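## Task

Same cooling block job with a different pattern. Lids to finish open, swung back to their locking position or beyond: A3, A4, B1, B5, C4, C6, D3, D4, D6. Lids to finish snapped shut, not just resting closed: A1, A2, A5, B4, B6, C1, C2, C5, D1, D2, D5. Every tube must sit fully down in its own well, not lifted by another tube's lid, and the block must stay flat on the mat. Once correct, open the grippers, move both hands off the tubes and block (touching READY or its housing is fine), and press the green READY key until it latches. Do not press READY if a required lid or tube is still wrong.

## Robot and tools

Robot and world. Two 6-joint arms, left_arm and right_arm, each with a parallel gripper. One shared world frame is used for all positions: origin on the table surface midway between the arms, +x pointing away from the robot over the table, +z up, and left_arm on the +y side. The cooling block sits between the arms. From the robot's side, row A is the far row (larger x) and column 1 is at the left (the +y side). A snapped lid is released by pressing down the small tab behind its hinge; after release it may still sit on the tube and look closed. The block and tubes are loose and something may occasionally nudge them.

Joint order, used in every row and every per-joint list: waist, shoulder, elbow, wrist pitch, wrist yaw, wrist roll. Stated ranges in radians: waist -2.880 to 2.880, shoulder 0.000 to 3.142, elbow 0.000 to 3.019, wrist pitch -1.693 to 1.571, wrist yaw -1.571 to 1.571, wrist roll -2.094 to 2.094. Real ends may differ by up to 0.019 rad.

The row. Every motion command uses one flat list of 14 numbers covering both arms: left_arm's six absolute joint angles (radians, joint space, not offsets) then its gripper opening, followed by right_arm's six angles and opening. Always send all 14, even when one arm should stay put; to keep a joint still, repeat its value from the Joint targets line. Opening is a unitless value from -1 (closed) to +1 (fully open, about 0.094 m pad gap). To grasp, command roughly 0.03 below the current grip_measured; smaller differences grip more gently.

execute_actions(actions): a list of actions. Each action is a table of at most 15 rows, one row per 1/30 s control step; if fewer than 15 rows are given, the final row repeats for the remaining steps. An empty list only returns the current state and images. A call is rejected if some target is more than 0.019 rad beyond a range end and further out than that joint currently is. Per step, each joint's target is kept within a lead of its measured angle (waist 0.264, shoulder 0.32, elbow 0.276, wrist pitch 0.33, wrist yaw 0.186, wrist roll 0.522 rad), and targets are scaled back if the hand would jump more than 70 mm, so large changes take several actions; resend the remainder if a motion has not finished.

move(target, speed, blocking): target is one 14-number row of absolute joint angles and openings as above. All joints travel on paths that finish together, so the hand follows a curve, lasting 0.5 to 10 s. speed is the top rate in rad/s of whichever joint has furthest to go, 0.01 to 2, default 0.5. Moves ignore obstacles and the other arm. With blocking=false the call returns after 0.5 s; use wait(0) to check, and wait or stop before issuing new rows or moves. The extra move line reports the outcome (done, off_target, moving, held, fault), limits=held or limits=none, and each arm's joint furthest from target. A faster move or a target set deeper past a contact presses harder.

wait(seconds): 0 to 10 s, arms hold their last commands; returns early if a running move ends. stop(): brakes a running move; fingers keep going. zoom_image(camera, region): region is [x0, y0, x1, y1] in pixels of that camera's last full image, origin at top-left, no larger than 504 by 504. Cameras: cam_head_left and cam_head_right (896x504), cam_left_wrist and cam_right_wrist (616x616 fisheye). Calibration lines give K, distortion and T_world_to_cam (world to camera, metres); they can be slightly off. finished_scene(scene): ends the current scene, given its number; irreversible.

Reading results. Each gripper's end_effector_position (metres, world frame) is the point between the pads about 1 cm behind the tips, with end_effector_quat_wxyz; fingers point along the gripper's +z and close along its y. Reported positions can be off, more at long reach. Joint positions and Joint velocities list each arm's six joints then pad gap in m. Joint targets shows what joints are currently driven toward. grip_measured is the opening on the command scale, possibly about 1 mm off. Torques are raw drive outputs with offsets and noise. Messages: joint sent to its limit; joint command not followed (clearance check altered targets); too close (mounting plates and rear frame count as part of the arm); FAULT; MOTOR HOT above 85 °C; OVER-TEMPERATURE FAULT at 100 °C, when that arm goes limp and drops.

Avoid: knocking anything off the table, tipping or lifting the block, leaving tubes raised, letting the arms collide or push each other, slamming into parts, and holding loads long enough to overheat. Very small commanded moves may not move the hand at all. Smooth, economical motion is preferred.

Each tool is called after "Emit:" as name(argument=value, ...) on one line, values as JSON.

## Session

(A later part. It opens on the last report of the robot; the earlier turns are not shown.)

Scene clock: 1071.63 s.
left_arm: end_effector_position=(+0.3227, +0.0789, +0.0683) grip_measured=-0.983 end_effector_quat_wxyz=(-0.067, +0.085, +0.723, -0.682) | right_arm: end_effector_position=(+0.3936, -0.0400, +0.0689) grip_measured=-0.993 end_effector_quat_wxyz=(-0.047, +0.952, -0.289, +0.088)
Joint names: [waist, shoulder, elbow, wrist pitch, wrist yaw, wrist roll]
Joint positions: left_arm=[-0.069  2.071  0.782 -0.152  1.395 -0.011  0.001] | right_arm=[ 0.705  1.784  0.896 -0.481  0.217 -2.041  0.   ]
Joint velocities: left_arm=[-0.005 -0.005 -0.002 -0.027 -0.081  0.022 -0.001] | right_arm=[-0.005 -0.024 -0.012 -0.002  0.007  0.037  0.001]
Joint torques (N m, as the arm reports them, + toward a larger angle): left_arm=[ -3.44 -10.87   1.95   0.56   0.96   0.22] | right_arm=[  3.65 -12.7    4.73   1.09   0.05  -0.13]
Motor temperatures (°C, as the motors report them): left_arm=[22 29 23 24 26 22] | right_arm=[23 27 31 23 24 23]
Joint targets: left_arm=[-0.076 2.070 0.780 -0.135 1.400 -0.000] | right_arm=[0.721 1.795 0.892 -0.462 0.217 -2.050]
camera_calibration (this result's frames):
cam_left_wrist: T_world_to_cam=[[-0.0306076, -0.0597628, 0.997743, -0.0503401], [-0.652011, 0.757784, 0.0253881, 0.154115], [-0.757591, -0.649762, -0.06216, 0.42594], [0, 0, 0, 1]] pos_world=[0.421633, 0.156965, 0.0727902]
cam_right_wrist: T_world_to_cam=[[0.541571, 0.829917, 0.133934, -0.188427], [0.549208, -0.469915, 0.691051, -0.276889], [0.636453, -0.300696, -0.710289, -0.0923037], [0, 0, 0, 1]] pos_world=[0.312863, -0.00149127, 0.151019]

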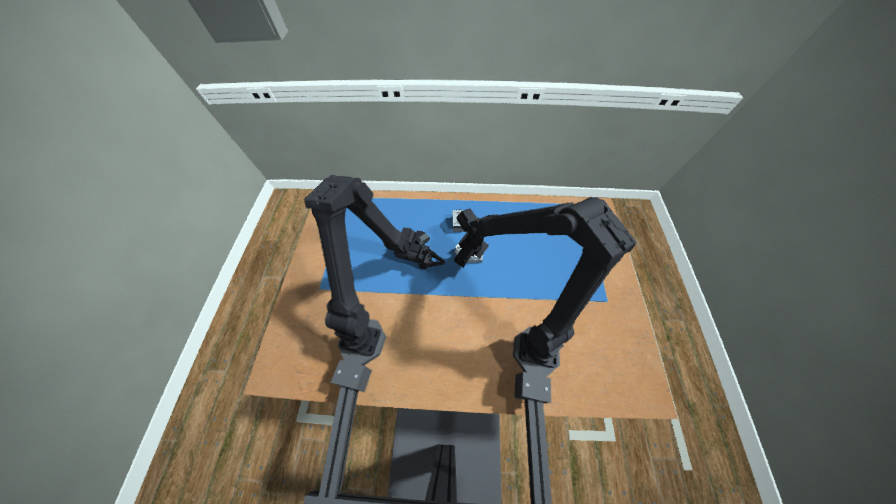

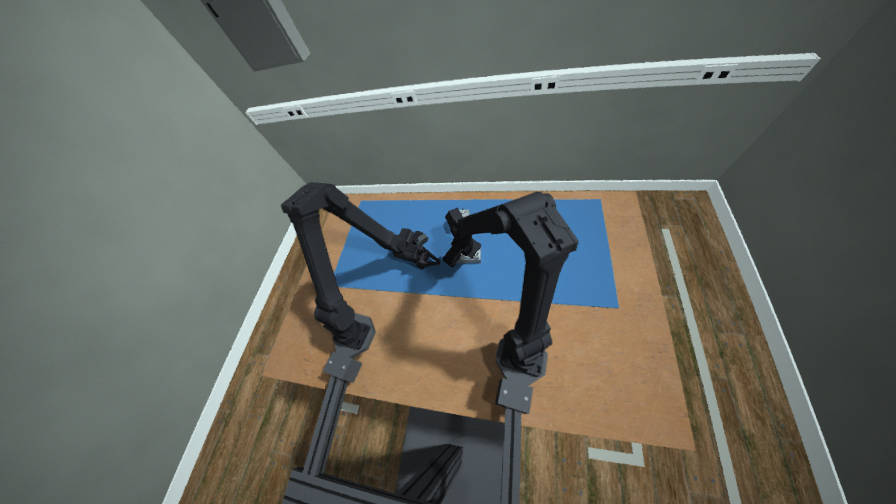

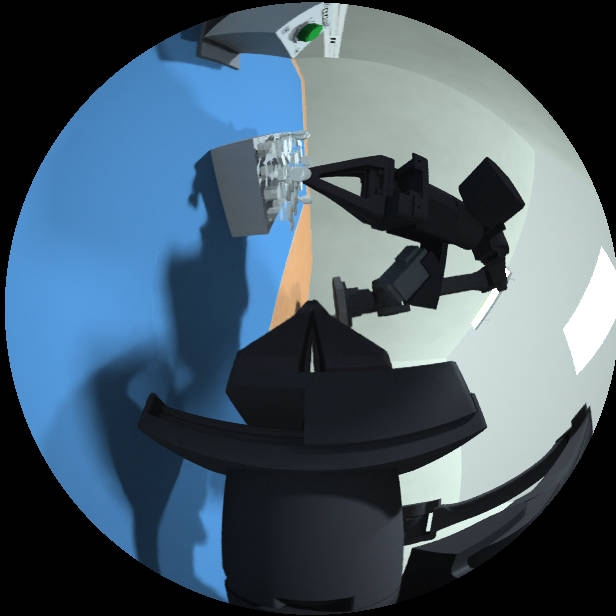

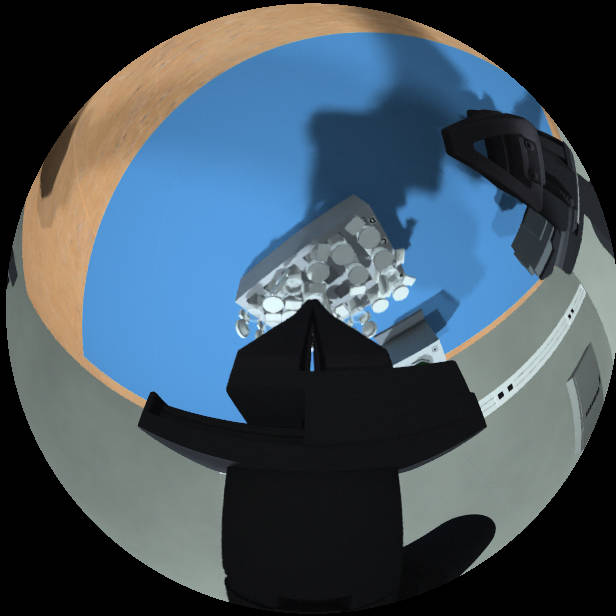

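Emit:
execute_actions(actions=[[[-0.076,2.07,0.78,-0.135,1.4,0,-1,0.712,1.797,0.892,-0.461,0.212,-2.05,-1],[-0.076,2.07,0.78,-0.135,1.4,0,-1,0.712,1.798,0.892,-0.460,0.209,-2.05,-1],[-0.076,2.07,0.78,-0.135,1.4,0,-1,0.712,1.799,0.892,-0.459,0.206,-2.05,-1],[-0.076,2.07,0.78,-0.135,1.4,0,-1,0.712,1.800,0.892,-0.458,0.203,-2.05,-1],[-0.076,2.07,0.78,-0.135,1.4,0,-1,0.712,1.801,0.892,-0.458,0.200,-2.05,-1],[-0.076,2.07,0.78,-0.135,1.4,0,-1,0.712,1.802,0.892,-0.458,0.199,-2.05,-1],[-0.076,2.07,0.78,-0.135,1.4,0,-1,0.712,1.803,0.892,-0.458,0.199,-2.05,-1]]])

Emit:
zoom_image(camera="cam_right_wrist", region=[260, 250, 360, 325])

Scene clock: 1082.67 s.
left_arm: end_effector_position=(+0.3227, +0.0789, +0.0683) grip_measured=-0.983 end_effector_quat_wxyz=(-0.067, +0.085, +0.723, -0.682) | right_arm: end_effector_position=(+0.3916, -0.0381, +0.0668) grip_measured=-0.993 end_effector_quat_wxyz=(-0.050, +0.953, -0.288, +0.082)
Joint names: [waist, shoulder, elbow, wrist pitch, wrist yaw, wrist roll]
Joint positions: left_arm=[-0.069  2.071  0.782 -0.152  1.395 -0.011  0.001] | right_arm=[ 0.705  1.789  0.896 -0.481  0.203 -2.041  0.   ]
Joint velocities: left_arm=[-0.024  0.005  0.002 -0.007 -0.051 -0.007 -0.002] | right_arm=[-0.034 -0.015  0.002 -0.012 -0.022  0.007 -0.001]
Joint torques (N m, as the arm reports them, + toward a larger angle): left_arm=[ -3.35 -10.81   1.98   0.55   0.96   0.22] | right_arm=[  3.68 -12.01   4.48   1.27  -0.2   -0.14]
Motor temperatures (°C, as the motors report them): left_arm=[22 29 23 24 26 22] | right_arm=[23 26 30 23 24 23]
Joint targets: left_arm=[-0.076 2.070 0.780 -0.135 1.400 -0.000] | right_arm=[0.712 1.803 0.892 -0.458 0.199 -2.050]
camera_calibration (this result's frames):
cam_left_wrist: T_world_to_cam=[[-0.0306076, -0.0597628, 0.997743, -0.0503401], [-0.652011, 0.757784, 0.0253881, 0.154115], [-0.757591, -0.649762, -0.06216, 0.42594], [0, 0, 0, 1]] pos_world=[0.421633, 0.156965, 0.0727902]
cam_right_wrist: T_world_to_cam=[[0.5403, 0.830408, 0.13601, -0.188236], [0.557974, -0.474546, 0.680788, -0.276375], [0.629875, -0.29194, -0.719743, -0.0884009], [0, 0, 0, 1]] pos_world=[0.311595, -0.00064746, 0.150129]

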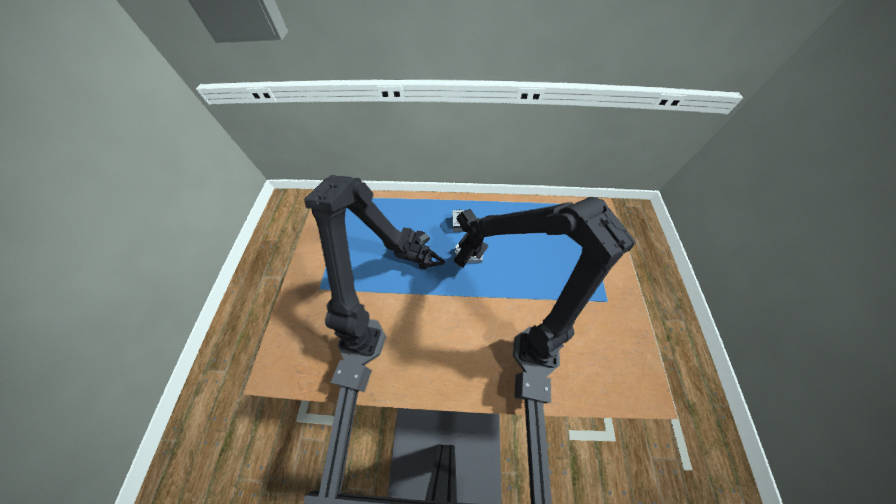

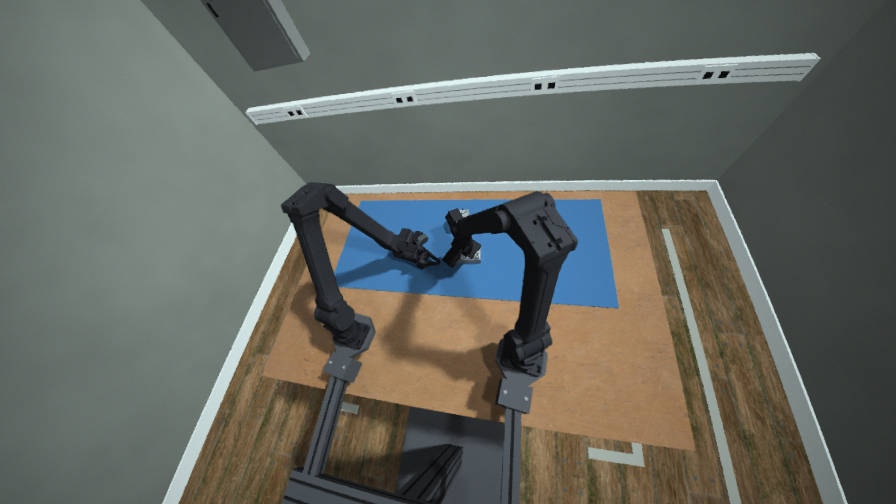

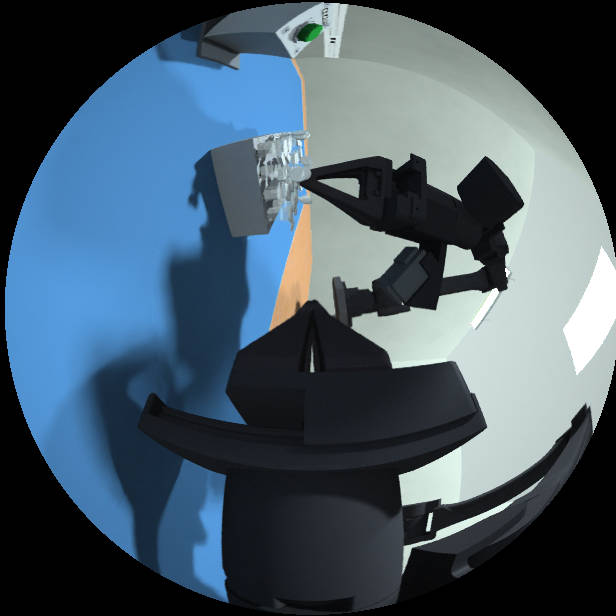

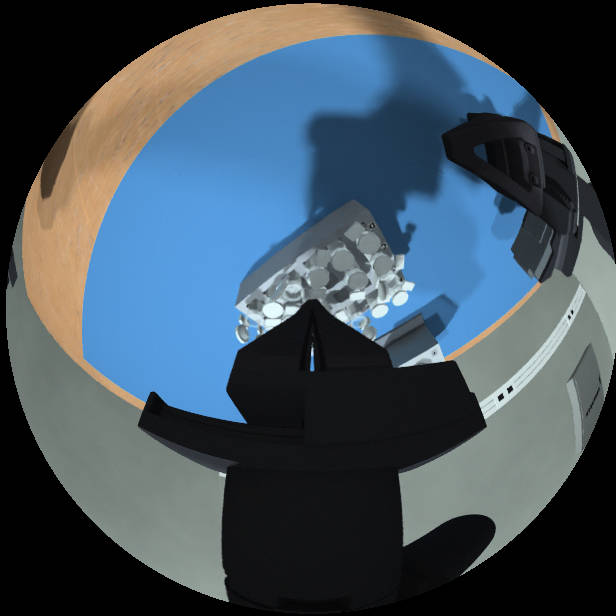

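Region (260, 250, 360, 325) of cam_right_wrist's 616x616 image, scaled by 5.040, with more detail than that image has; it fills the top 378 rows of this view, and the rest is white.

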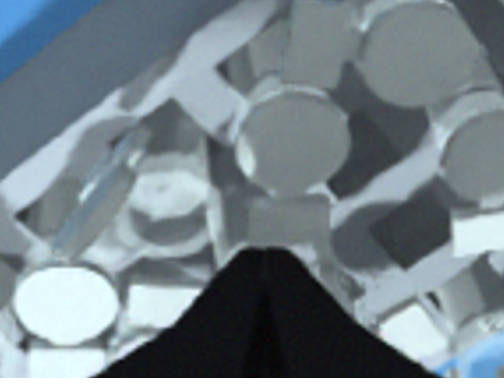

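Emit:
execute_actions(actions=[[[-0.076,2.07,0.78,-0.135,1.4,0,-1,0.710,1.806,0.891,-0.480,0.198,-2.05,-1],[-0.076,2.07,0.78,-0.135,1.4,0,-1,0.710,1.810,0.891,-0.484,0.197,-2.05,-1],[-0.076,2.07,0.78,-0.135,1.4,0,-1,0.710,1.815,0.891,-0.486,0.197,-2.05,-1],[-0.076,2.07,0.78,-0.135,1.4,0,-1,0.710,1.825,0.891,-0.488,0.196,-2.05,-1],[-0.076,2.07,0.78,-0.135,1.4,0,-1,0.710,1.837,0.891,-0.490,0.196,-2.05,-1],[-0.076,2.07,0.78,-0.135,1.4,0,-1,0.710,1.849,0.891,-0.492,0.195,-2.05,-1],[-0.076,2.07,0.78,-0.135,1.4,0,-1,0.710,1.860,0.891,-0.494,0.195,-2.05,-1],[-0.076,2.07,0.78,-0.135,1.4,0,-1,0.710,1.869,0.891,-0.495,0.195,-2.05,-1],[-0.076,2.07,0.78,-0.135,1.4,0,-1,0.710,1.877,0.891,-0.495,0.195,-2.05,-1],[-0.076,2.07,0.78,-0.135,1.4,0,-1,0.710,1.884,0.891,-0.495,0.195,-2.05,-1],[-0.076,2.07,0.78,-0.135,1.4,0,-1,0.710,1.890,0.891,-0.495,0.195,-2.05,-1],[-0.076,2.07,0.78,-0.135,1.4,0,-1,0.710,1.890,0.891,-0.495,0.195,-2.05,-1],[-0.076,2.07,0.78,-0.135,1.4,0,-1,0.710,1.808,0.891,-0.482,0.201,-2.05,-1]]])

Emit:
zoom_image(camera="cam_right_wrist", region=[260, 250, 360, 325])

Scene clock: 1092.87 s.
left_arm: end_effector_position=(+0.3227, +0.0789, +0.0683) grip_measured=-0.983 end_effector_quat_wxyz=(-0.067, +0.085, +0.723, -0.682) | right_arm: end_effector_position=(+0.3917, -0.0380, +0.0650) grip_measured=-0.993 end_effector_quat_wxyz=(-0.048, +0.953, -0.287, +0.081)
Joint names: [waist, shoulder, elbow, wrist pitch, wrist yaw, wrist roll]
Joint positions: left_arm=[-0.069  2.071  0.782 -0.152  1.395 -0.011  0.001] | right_arm=[ 0.705  1.794  0.899 -0.481  0.204 -2.042  0.   ]
Joint velocities: left_arm=[ 0.005 -0.005 -0.002 -0.007 -0.051 -0.066 -0.002] | right_arm=[-0.005  0.015 -0.012  0.002 -0.007 -0.081 -0.001]
Joint torques (N m, as the arm reports them, + toward a larger angle): left_arm=[ -3.62 -11.08   1.98   0.64   0.98   0.21] | right_arm=[  3.83 -12.86   4.42   0.33  -0.12  -0.12]
Motor temperatures (°C, as the motors report them): left_arm=[22 29 23 24 26 22] | right_arm=[23 26 30 23 24 23]
Joint targets: left_arm=[-0.076 2.070 0.780 -0.135 1.400 -0.000] | right_arm=[0.710 1.808 0.891 -0.482 0.201 -2.050]
camera_calibration (this result's frames):
cam_left_wrist: T_world_to_cam=[[-0.0306076, -0.0597628, 0.997743, -0.0503401], [-0.652011, 0.757784, 0.0253881, 0.154115], [-0.757591, -0.649762, -0.06216, 0.42594], [0, 0, 0, 1]] pos_world=[0.421633, 0.156965, 0.0727902]
cam_right_wrist: T_world_to_cam=[[0.540044, 0.831155, 0.132418, -0.18781], [0.559879, -0.47225, 0.68082, -0.275788], [0.628401, -0.293534, -0.720382, -0.0891611], [0, 0, 0, 1]] pos_world=[0.311862, -0.000313083, 0.148401]

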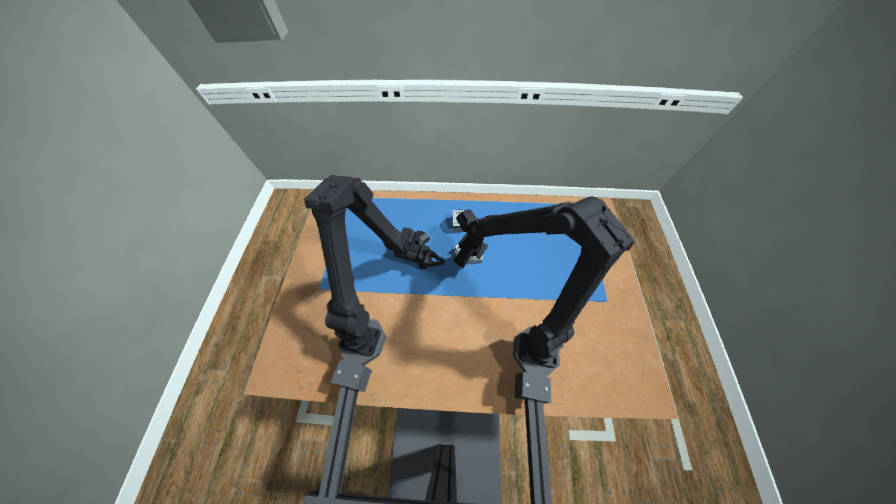

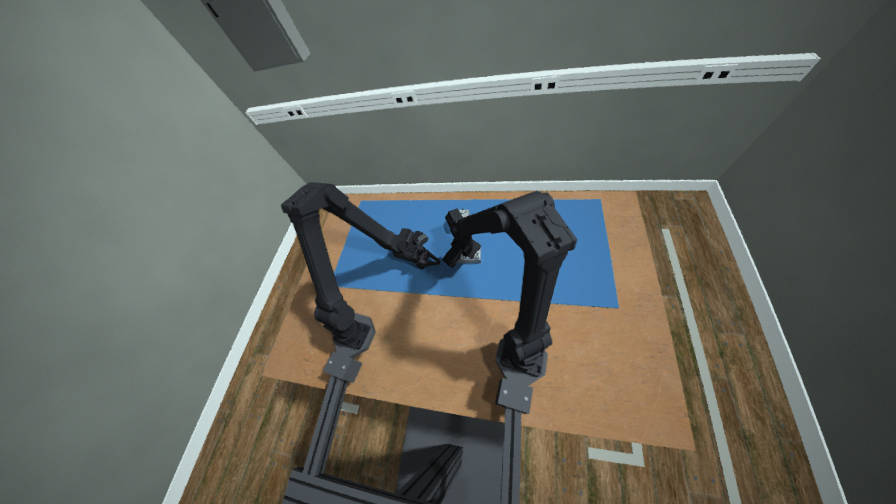

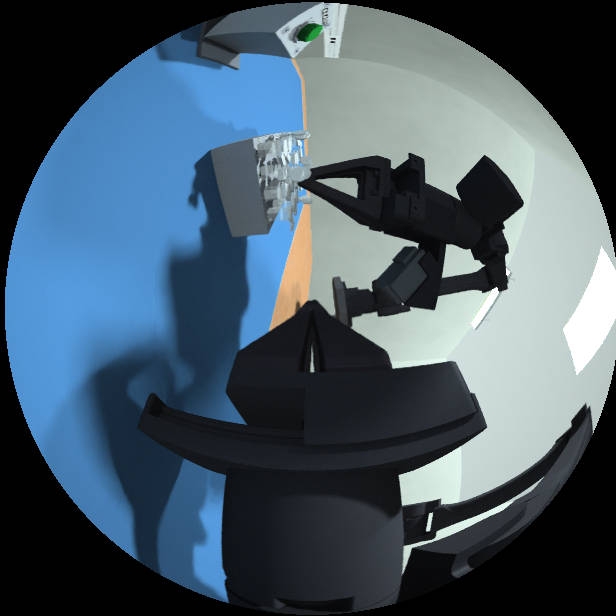

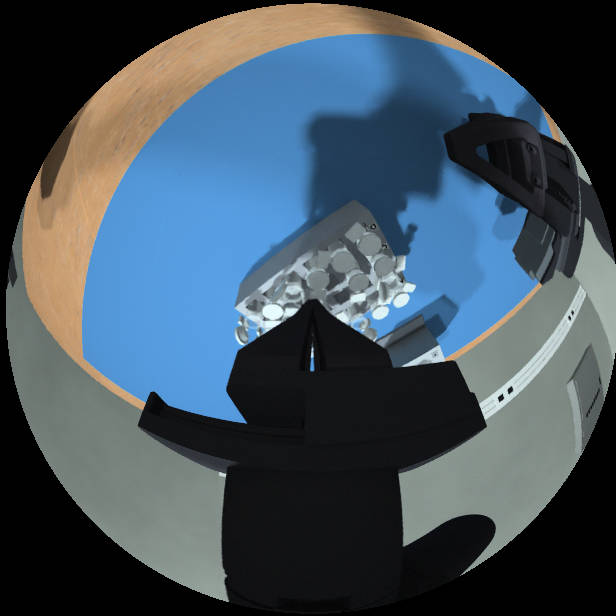

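Region (260, 250, 360, 325) of cam_right_wrist's 616x616 image, scaled by 5.040, with more detail than that image has; it fills the top 378 rows of this view, and the rest is white.

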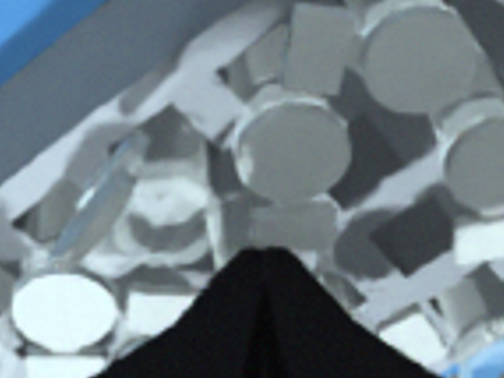

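Emit:
execute_actions(actions=[])

Scene clock: 1110.97 s.
left_arm: end_effector_position=(+0.3227, +0.0789, +0.0683) grip_measured=-0.983 end_effector_quat_wxyz=(-0.067, +0.085, +0.723, -0.682) | right_arm: end_effector_position=(+0.3917, -0.0380, +0.0650) grip_measured=-0.993 end_effector_quat_wxyz=(-0.048, +0.953, -0.287, +0.081)
Joint names: [waist, shoulder, elbow, wrist pitch, wrist yaw, wrist roll]
Joint positions: left_arm=[-0.069  2.071  0.782 -0.152  1.395 -0.011  0.001] | right_arm=[ 0.705  1.794  0.899 -0.481  0.204 -2.042  0.   ]
Joint velocities: left_arm=[-0.015 -0.005 -0.002 -0.007 -0.007  0.007 -0.001] | right_arm=[ 0.005  0.005 -0.002 -0.012  0.007  0.022 -0.001]
Joint torques (N m, as the arm reports them, + toward a larger angle): left_arm=[ -3.35 -10.7    2.03   0.6    0.96   0.22] | right_arm=[  2.92 -12.58   4.37   0.58  -0.12  -0.11]
Motor temperatures (°C, as the motors report them): left_arm=[22 29 23 24 26 22] | right_arm=[23 26 30 23 24 23]
Joint targets: left_arm=[-0.076 2.070 0.780 -0.135 1.400 0.000] | right_arm=[0.710 1.808 0.891 -0.482 0.201 -2.050]
camera_calibration (this result's frames):
cam_left_wrist: T_world_to_cam=[[-0.0306076, -0.0597628, 0.997743, -0.0503401], [-0.652011, 0.757784, 0.0253881, 0.154115], [-0.757591, -0.649762, -0.06216, 0.42594], [0, 0, 0, 1]] pos_world=[0.421633, 0.156965, 0.0727902]
cam_right_wrist: T_world_to_cam=[[0.540044, 0.831155, 0.132418, -0.18781], [0.559879, -0.47225, 0.68082, -0.275788], [0.628401, -0.293534, -0.720382, -0.0891611], [0, 0, 0, 1]] pos_world=[0.311862, -0.000313083, 0.148401]

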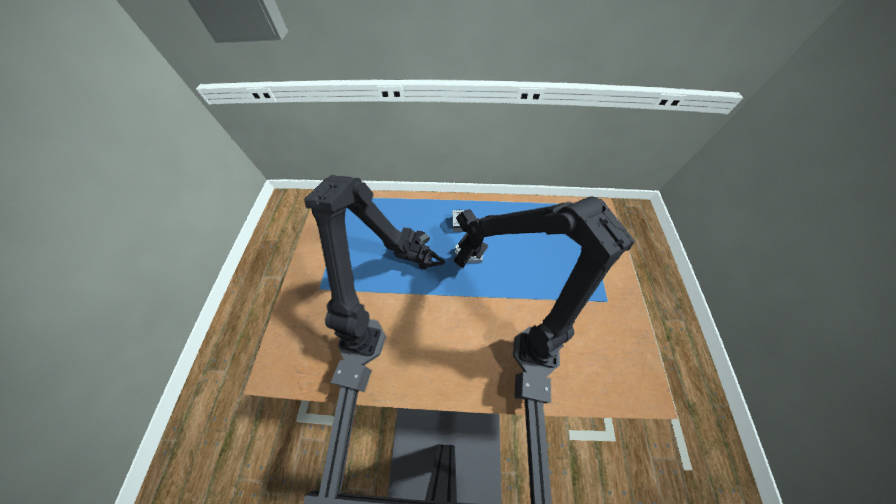

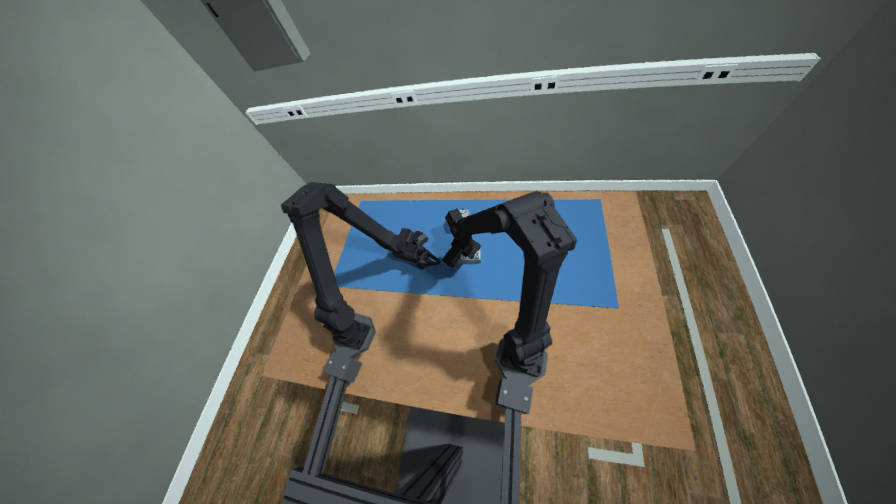

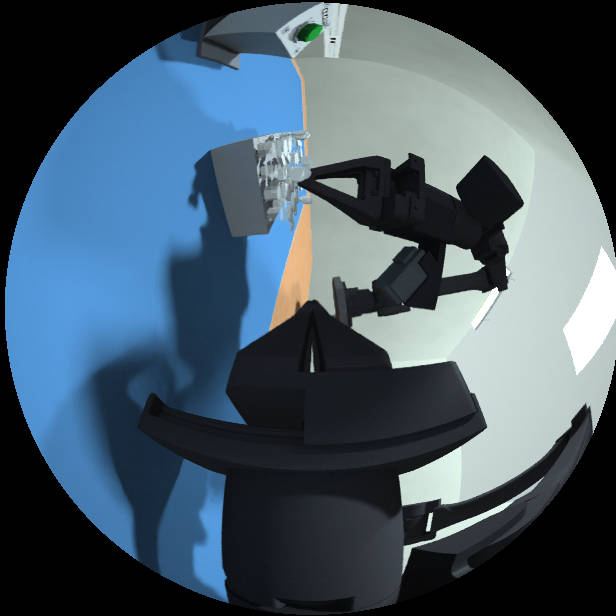

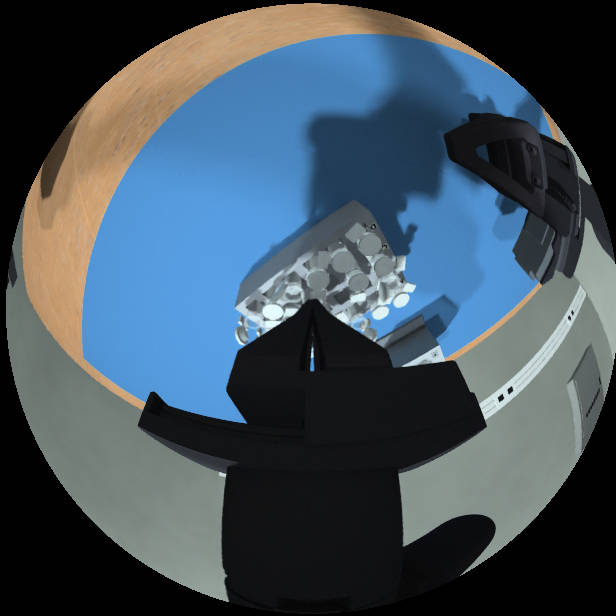

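Emit:
zoom_image(camera="cam_right_wrist", region=[260, 250, 360, 325])

Region (260, 250, 360, 325) of cam_right_wrist's 616x616 image, scaled by 5.040, with more detail than that image has; it fills the top 378 rows of this view, and the rest is white.

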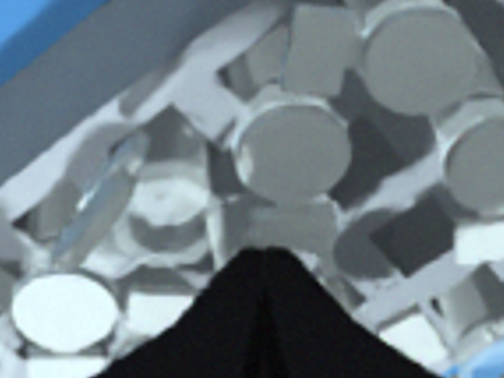

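Emit:
execute_actions(actions=[[[-0.076,2.07,0.78,-0.135,1.4,0,-1,0.710,1.795,0.891,-0.482,0.201,-2.05,-1],[-0.076,2.07,0.78,-0.135,1.4,0,-1,0.710,1.787,0.891,-0.482,0.201,-2.05,-1],[-0.076,2.07,0.78,-0.135,1.4,0,-1,0.710,1.781,0.891,-0.482,0.201,-2.05,-1],[-0.076,2.07,0.78,-0.135,1.4,0,-1,0.710,1.781,0.891,-0.482,0.201,-2.05,-1],[-0.076,2.07,0.78,-0.135,1.4,0,-1,0.710,1.781,0.891,-0.482,0.201,-2.05,-1],[-0.076,2.07,0.78,-0.135,1.4,0,-1,0.710,1.781,0.891,-0.482,0.201,-2.05,-1],[-0.076,2.07,0.78,-0.135,1.4,0,-1,0.710,1.781,0.891,-0.482,0.201,-2.05,-1],[-0.076,2.07,0.78,-0.135,1.4,0,-1,0.710,1.781,0.891,-0.482,0.198,-2.05,-1],[-0.076,2.07,0.78,-0.135,1.4,0,-1,0.710,1.781,0.891,-0.482,0.195,-2.05,-1]]])

Emit:
zoom_image(camera="cam_right_wrist", region=[260, 250, 360, 325])

Scene clock: 1120.73 s.
left_arm: end_effector_position=(+0.3227, +0.0789, +0.0683) grip_measured=-0.983 end_effector_quat_wxyz=(-0.067, +0.085, +0.723, -0.682) | right_arm: end_effector_position=(+0.3917, -0.0374, +0.0658) grip_measured=-0.993 end_effector_quat_wxyz=(-0.050, +0.953, -0.287, +0.080)
Joint names: [waist, shoulder, elbow, wrist pitch, wrist yaw, wrist roll]
Joint positions: left_arm=[-0.069  2.071  0.782 -0.152  1.395 -0.011  0.001] | right_arm=[ 0.705  1.792  0.899 -0.481  0.201 -2.042  0.   ]
Joint velocities: left_arm=[-0.015 -0.015 -0.002 -0.002  0.037  0.007 -0.   ] | right_arm=[ 0.005  0.015  0.002 -0.007 -0.007  0.007  0.   ]
Joint torques (N m, as the arm reports them, + toward a larger angle): left_arm=[ -3.24 -10.61   1.88   0.56   0.97   0.23] | right_arm=[  2.78 -13.45   4.2    0.26  -0.24  -0.13]
Motor temperatures (°C, as the motors report them): left_arm=[22 29 23 24 26 22] | right_arm=[23 26 30 23 24 23]
Joint targets: left_arm=[-0.076 2.070 0.780 -0.135 1.400 -0.000] | right_arm=[0.710 1.781 0.891 -0.482 0.195 -2.050]
camera_calibration (this result's frames):
cam_left_wrist: T_world_to_cam=[[-0.0306076, -0.0597628, 0.997743, -0.0503401], [-0.652011, 0.757784, 0.0253881, 0.154115], [-0.757591, -0.649762, -0.06216, 0.42594], [0, 0, 0, 1]] pos_world=[0.421633, 0.156965, 0.0727902]
cam_right_wrist: T_world_to_cam=[[0.539773, 0.830812, 0.135636, -0.188569], [0.560081, -0.474722, 0.678932, -0.276137], [0.628454, -0.290502, -0.721563, -0.0882982], [0, 0, 0, 1]] pos_world=[0.311935, -0.0000742429, 0.149343]

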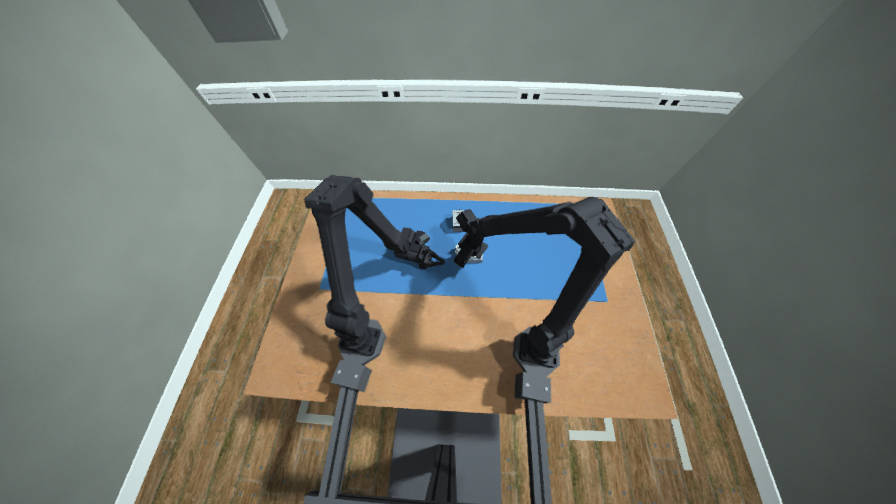

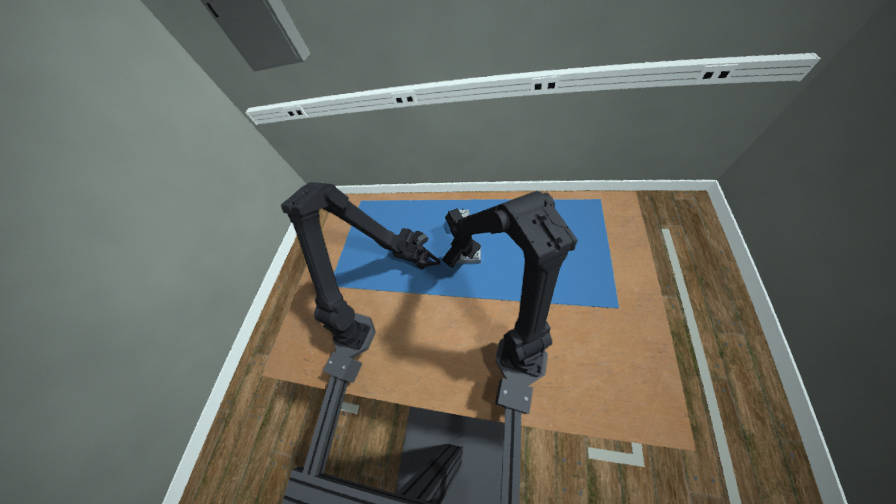

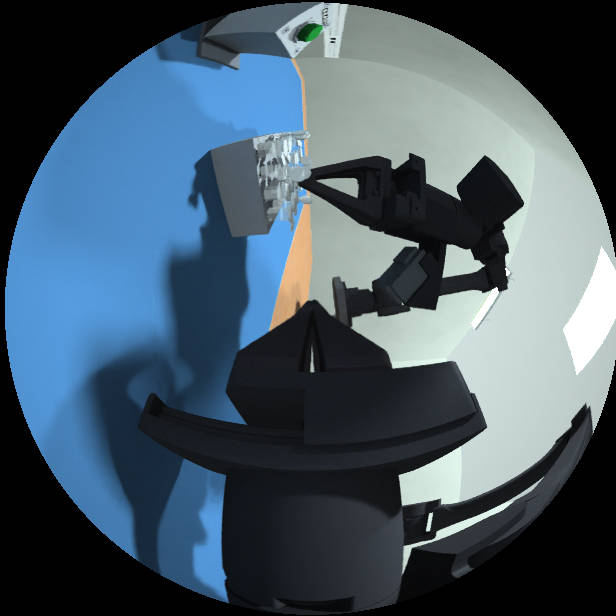

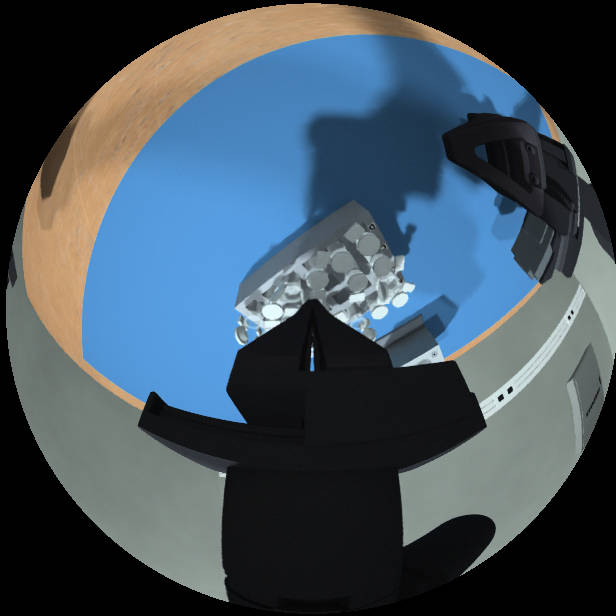

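Region (260, 250, 360, 325) of cam_right_wrist's 616x616 image, scaled by 5.040, with more detail than that image has; it fills the top 378 rows of this view, and the rest is white.

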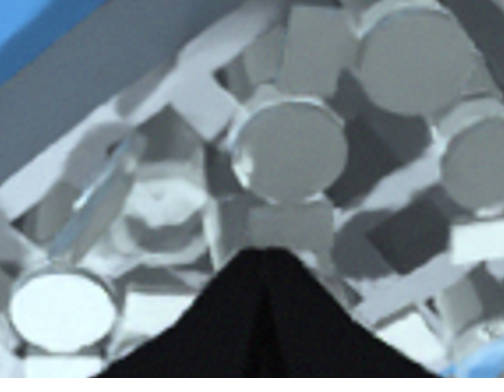

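Emit:
execute_actions(actions=[[[-0.076,2.07,0.78,-0.135,1.4,0,-1,0.710,1.778,0.891,-0.490,0.195,-2.05,-1],[-0.076,2.07,0.78,-0.135,1.4,0,-1,0.710,1.776,0.891,-0.497,0.195,-2.05,-1],[-0.076,2.07,0.78,-0.135,1.4,0,-1,0.710,1.776,0.891,-0.502,0.195,-2.05,-1],[-0.076,2.07,0.78,-0.135,1.4,0,-1,0.710,1.776,0.891,-0.502,0.195,-2.05,-1],[-0.076,2.07,0.78,-0.135,1.4,0,-1,0.710,1.776,0.891,-0.502,0.195,-2.05,-1],[-0.076,2.07,0.78,-0.135,1.4,0,-1,0.710,1.776,0.891,-0.502,0.193,-2.05,-1]]])

Emit:
zoom_image(camera="cam_right_wrist", region=[260, 250, 360, 325])

Scene clock: 1130.77 s.
left_arm: end_effector_position=(+0.3227, +0.0789, +0.0683) grip_measured=-0.983 end_effector_quat_wxyz=(-0.067, +0.085, +0.723, -0.682) | right_arm: end_effector_position=(+0.3912, -0.0372, +0.0676) grip_measured=-0.993 end_effector_quat_wxyz=(-0.051, +0.953, -0.287, +0.079)
Joint names: [waist, shoulder, elbow, wrist pitch, wrist yaw, wrist roll]
Joint positions: left_arm=[-0.069  2.071  0.782 -0.152  1.395 -0.011  0.001] | right_arm=[ 0.705  1.787  0.899 -0.487  0.197 -2.042  0.   ]
Joint velocities: left_arm=[-0.005 -0.015 -0.022 -0.012 -0.037  0.007  0.001] | right_arm=[-0.005 -0.024 -0.002  0.002 -0.007 -0.022 -0.   ]
Joint torques (N m, as the arm reports them, + toward a larger angle): left_arm=[ -3.17 -10.95   2.02   0.56   0.98   0.21] | right_arm=[  3.2  -13.86   4.39  -0.28  -0.16  -0.14]
Motor temperatures (°C, as the motors report them): left_arm=[22 29 23 24 26 22] | right_arm=[23 26 30 23 24 23]
Joint targets: left_arm=[-0.076 2.070 0.780 -0.135 1.400 -0.000] | right_arm=[0.710 1.776 0.891 -0.502 0.193 -2.050]
camera_calibration (this result's frames):
cam_left_wrist: T_world_to_cam=[[-0.0306076, -0.0597628, 0.997743, -0.0503401], [-0.652011, 0.757784, 0.0253881, 0.154115], [-0.757591, -0.649762, -0.06216, 0.42594], [0, 0, 0, 1]] pos_world=[0.421633, 0.156965, 0.0727902]
cam_right_wrist: T_world_to_cam=[[0.539413, 0.830793, 0.137173, -0.188674], [0.562075, -0.476555, 0.675993, -0.277672], [0.626981, -0.287537, -0.724028, -0.0857266], [0, 0, 0, 1]] pos_world=[0.311595, -0.000226932, 0.151517]

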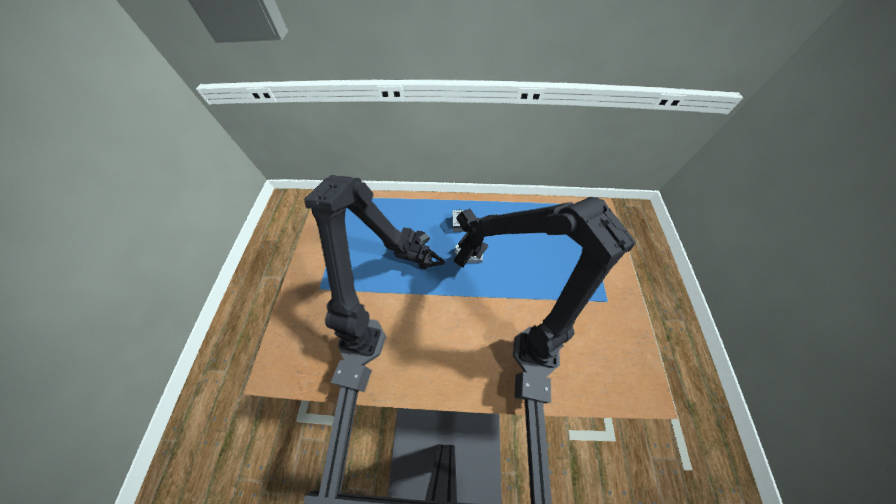

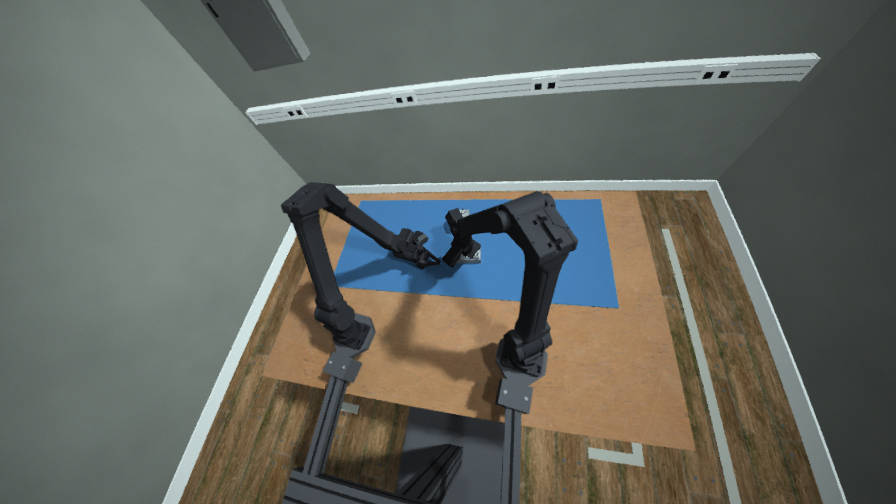

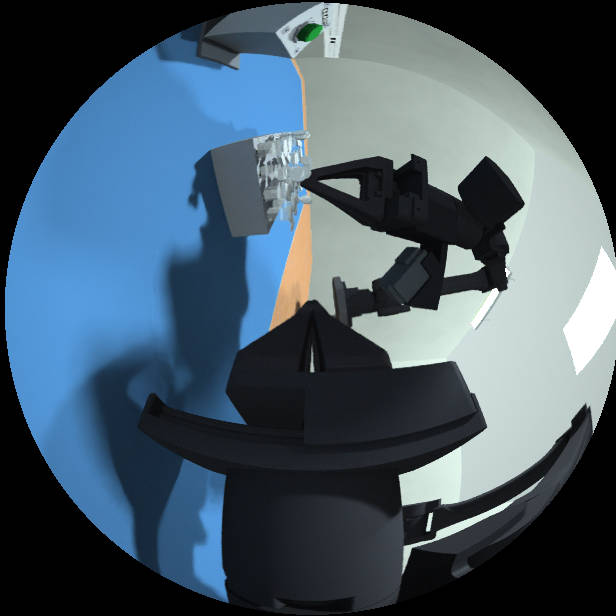

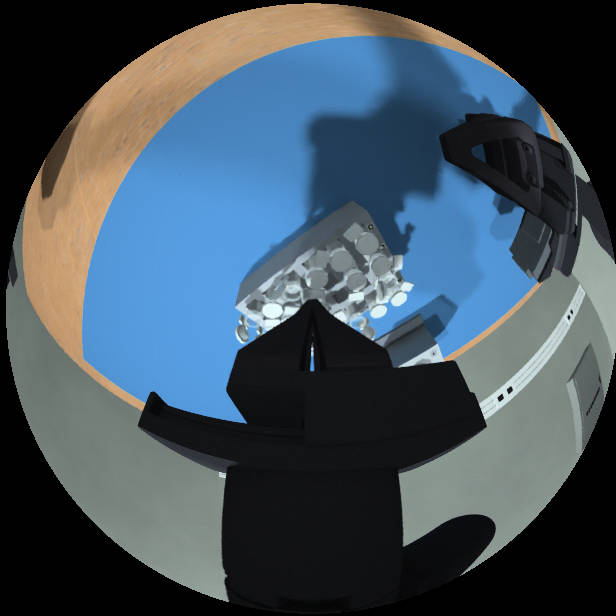

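Region (260, 250, 360, 325) of cam_right_wrist's 616x616 image, scaled by 5.040, with more detail than that image has; it fills the top 378 rows of this view, and the rest is white.

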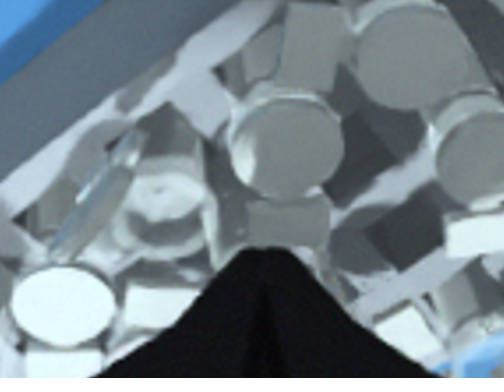

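Emit:
execute_actions(actions=[[[-0.076,2.07,0.78,-0.135,1.4,0,-1,0.710,1.780,0.891,-0.490,0.195,-2.05,-1],[-0.076,2.07,0.78,-0.135,1.4,0,-1,0.710,1.785,0.891,-0.480,0.195,-2.05,-1],[-0.076,2.07,0.78,-0.135,1.4,0,-1,0.710,1.790,0.891,-0.472,0.195,-2.05,-1],[-0.076,2.07,0.78,-0.135,1.4,0,-1,0.710,1.795,0.891,-0.468,0.195,-2.05,-1],[-0.076,2.07,0.78,-0.135,1.4,0,-1,0.710,1.799,0.891,-0.468,0.195,-2.05,-1],[-0.076,2.07,0.78,-0.135,1.4,0,-1,0.710,1.802,0.891,-0.468,0.195,-2.05,-1],[-0.076,2.07,0.78,-0.135,1.4,0,-1,0.710,1.804,0.891,-0.468,0.195,-2.05,-1]]])

Emit:
zoom_image(camera="cam_right_wrist", region=[260, 250, 360, 325])

Scene clock: 1143.00 s.
left_arm: end_effector_position=(+0.3227, +0.0789, +0.0683) grip_measured=-0.983 end_effector_quat_wxyz=(-0.067, +0.085, +0.723, -0.682) | right_arm: end_effector_position=(+0.3909, -0.0373, +0.0670) grip_measured=-0.993 end_effector_quat_wxyz=(-0.051, +0.953, -0.287, +0.078)
Joint names: [waist, shoulder, elbow, wrist pitch, wrist yaw, wrist roll]
Joint positions: left_arm=[-0.069  2.071  0.782 -0.152  1.395 -0.011  0.001] | right_arm=[ 0.705  1.789  0.899 -0.487  0.197 -2.042  0.   ]
Joint velocities: left_arm=[ 0.005 -0.015  0.007 -0.007  0.081 -0.007  0.001] | right_arm=[ 0.005  0.005 -0.002 -0.007  0.037 -0.007  0.001]
Joint torques (N m, as the arm reports them, + toward a larger angle): left_arm=[ -3.32 -10.59   1.92   0.61   0.97   0.22] | right_arm=[  3.05 -11.96   4.27   0.89  -0.09  -0.12]
Motor temperatures (°C, as the motors report them): left_arm=[22 29 23 24 26 22] | right_arm=[23 26 30 23 24 23]
Joint targets: left_arm=[-0.076 2.070 0.780 -0.135 1.400 0.000] | right_arm=[0.710 1.804 0.891 -0.468 0.195 -2.050]
camera_calibration (this result's frames):
cam_left_wrist: T_world_to_cam=[[-0.0306076, -0.0597628, 0.997743, -0.0503401], [-0.652011, 0.757784, 0.0253881, 0.154115], [-0.757591, -0.649762, -0.06216, 0.42594], [0, 0, 0, 1]] pos_world=[0.421633, 0.156965, 0.0727902]
cam_right_wrist: T_world_to_cam=[[0.539398, 0.831024, 0.135827, -0.188271], [0.563056, -0.475896, 0.675642, -0.27743], [0.626114, -0.287962, -0.72461, -0.0856725], [0, 0, 0, 1]] pos_world=[0.311403, -0.000240246, 0.150937]

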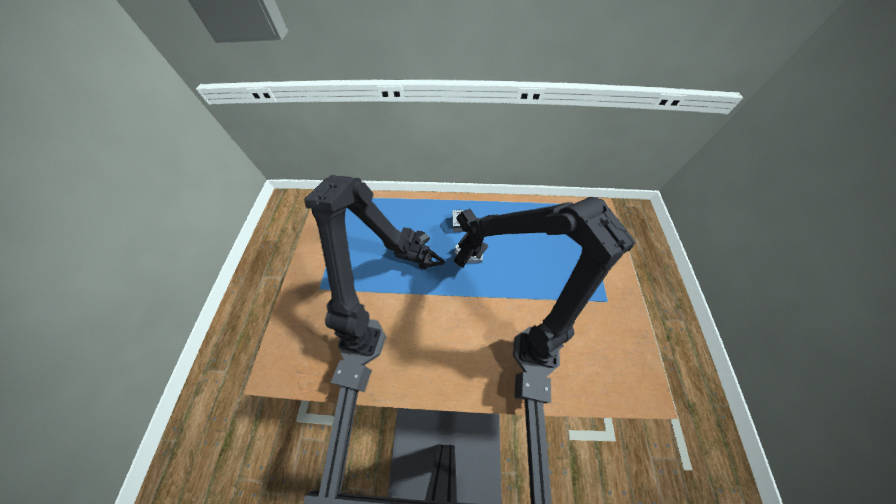

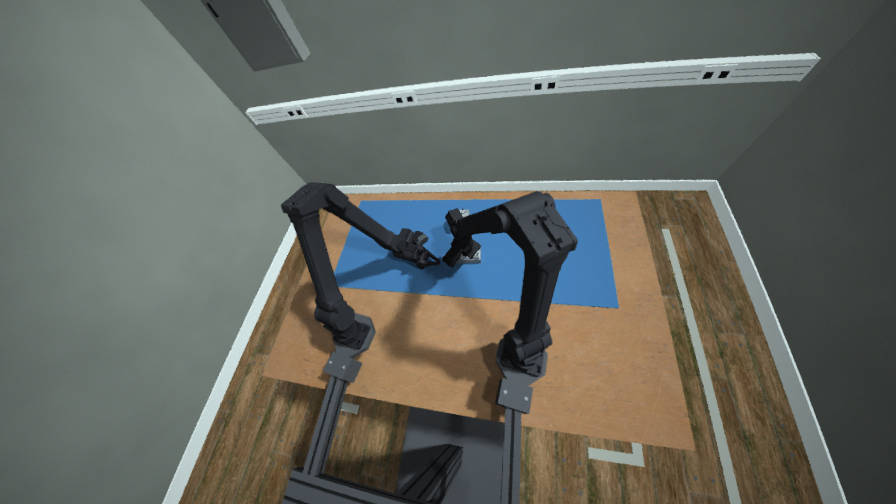

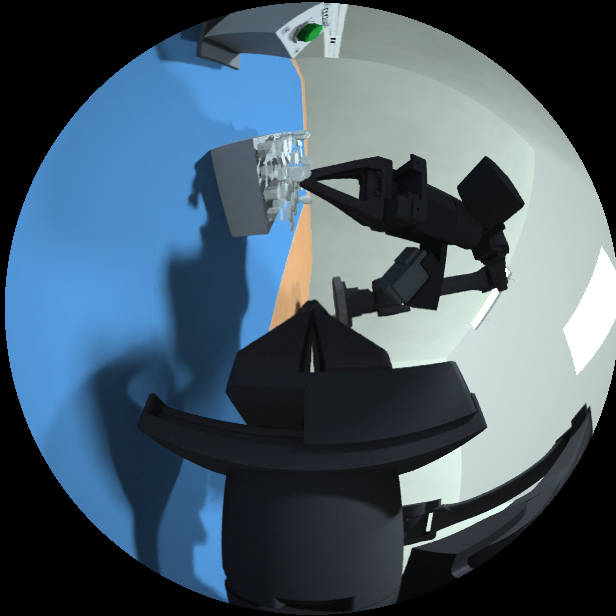

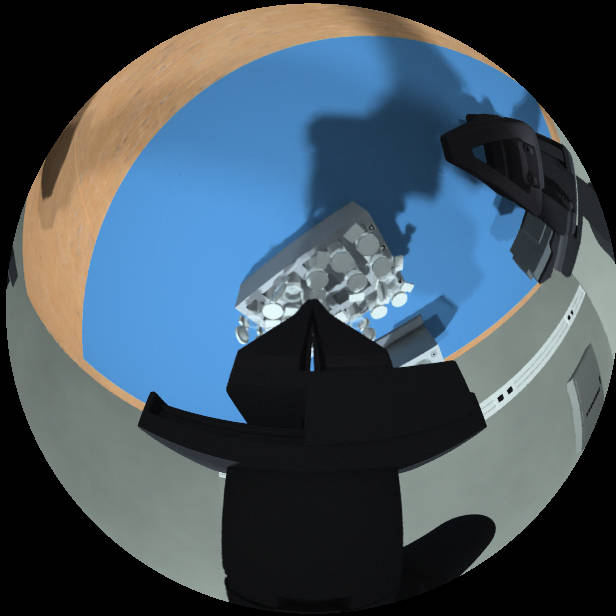

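Region (260, 250, 360, 325) of cam_right_wrist's 616x616 image, scaled by 5.040, with more detail than that image has; it fills the top 378 rows of this view, and the rest is white.

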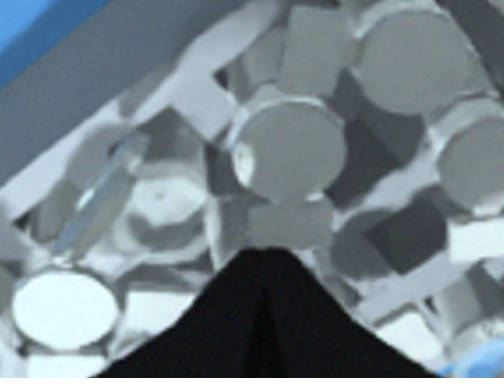

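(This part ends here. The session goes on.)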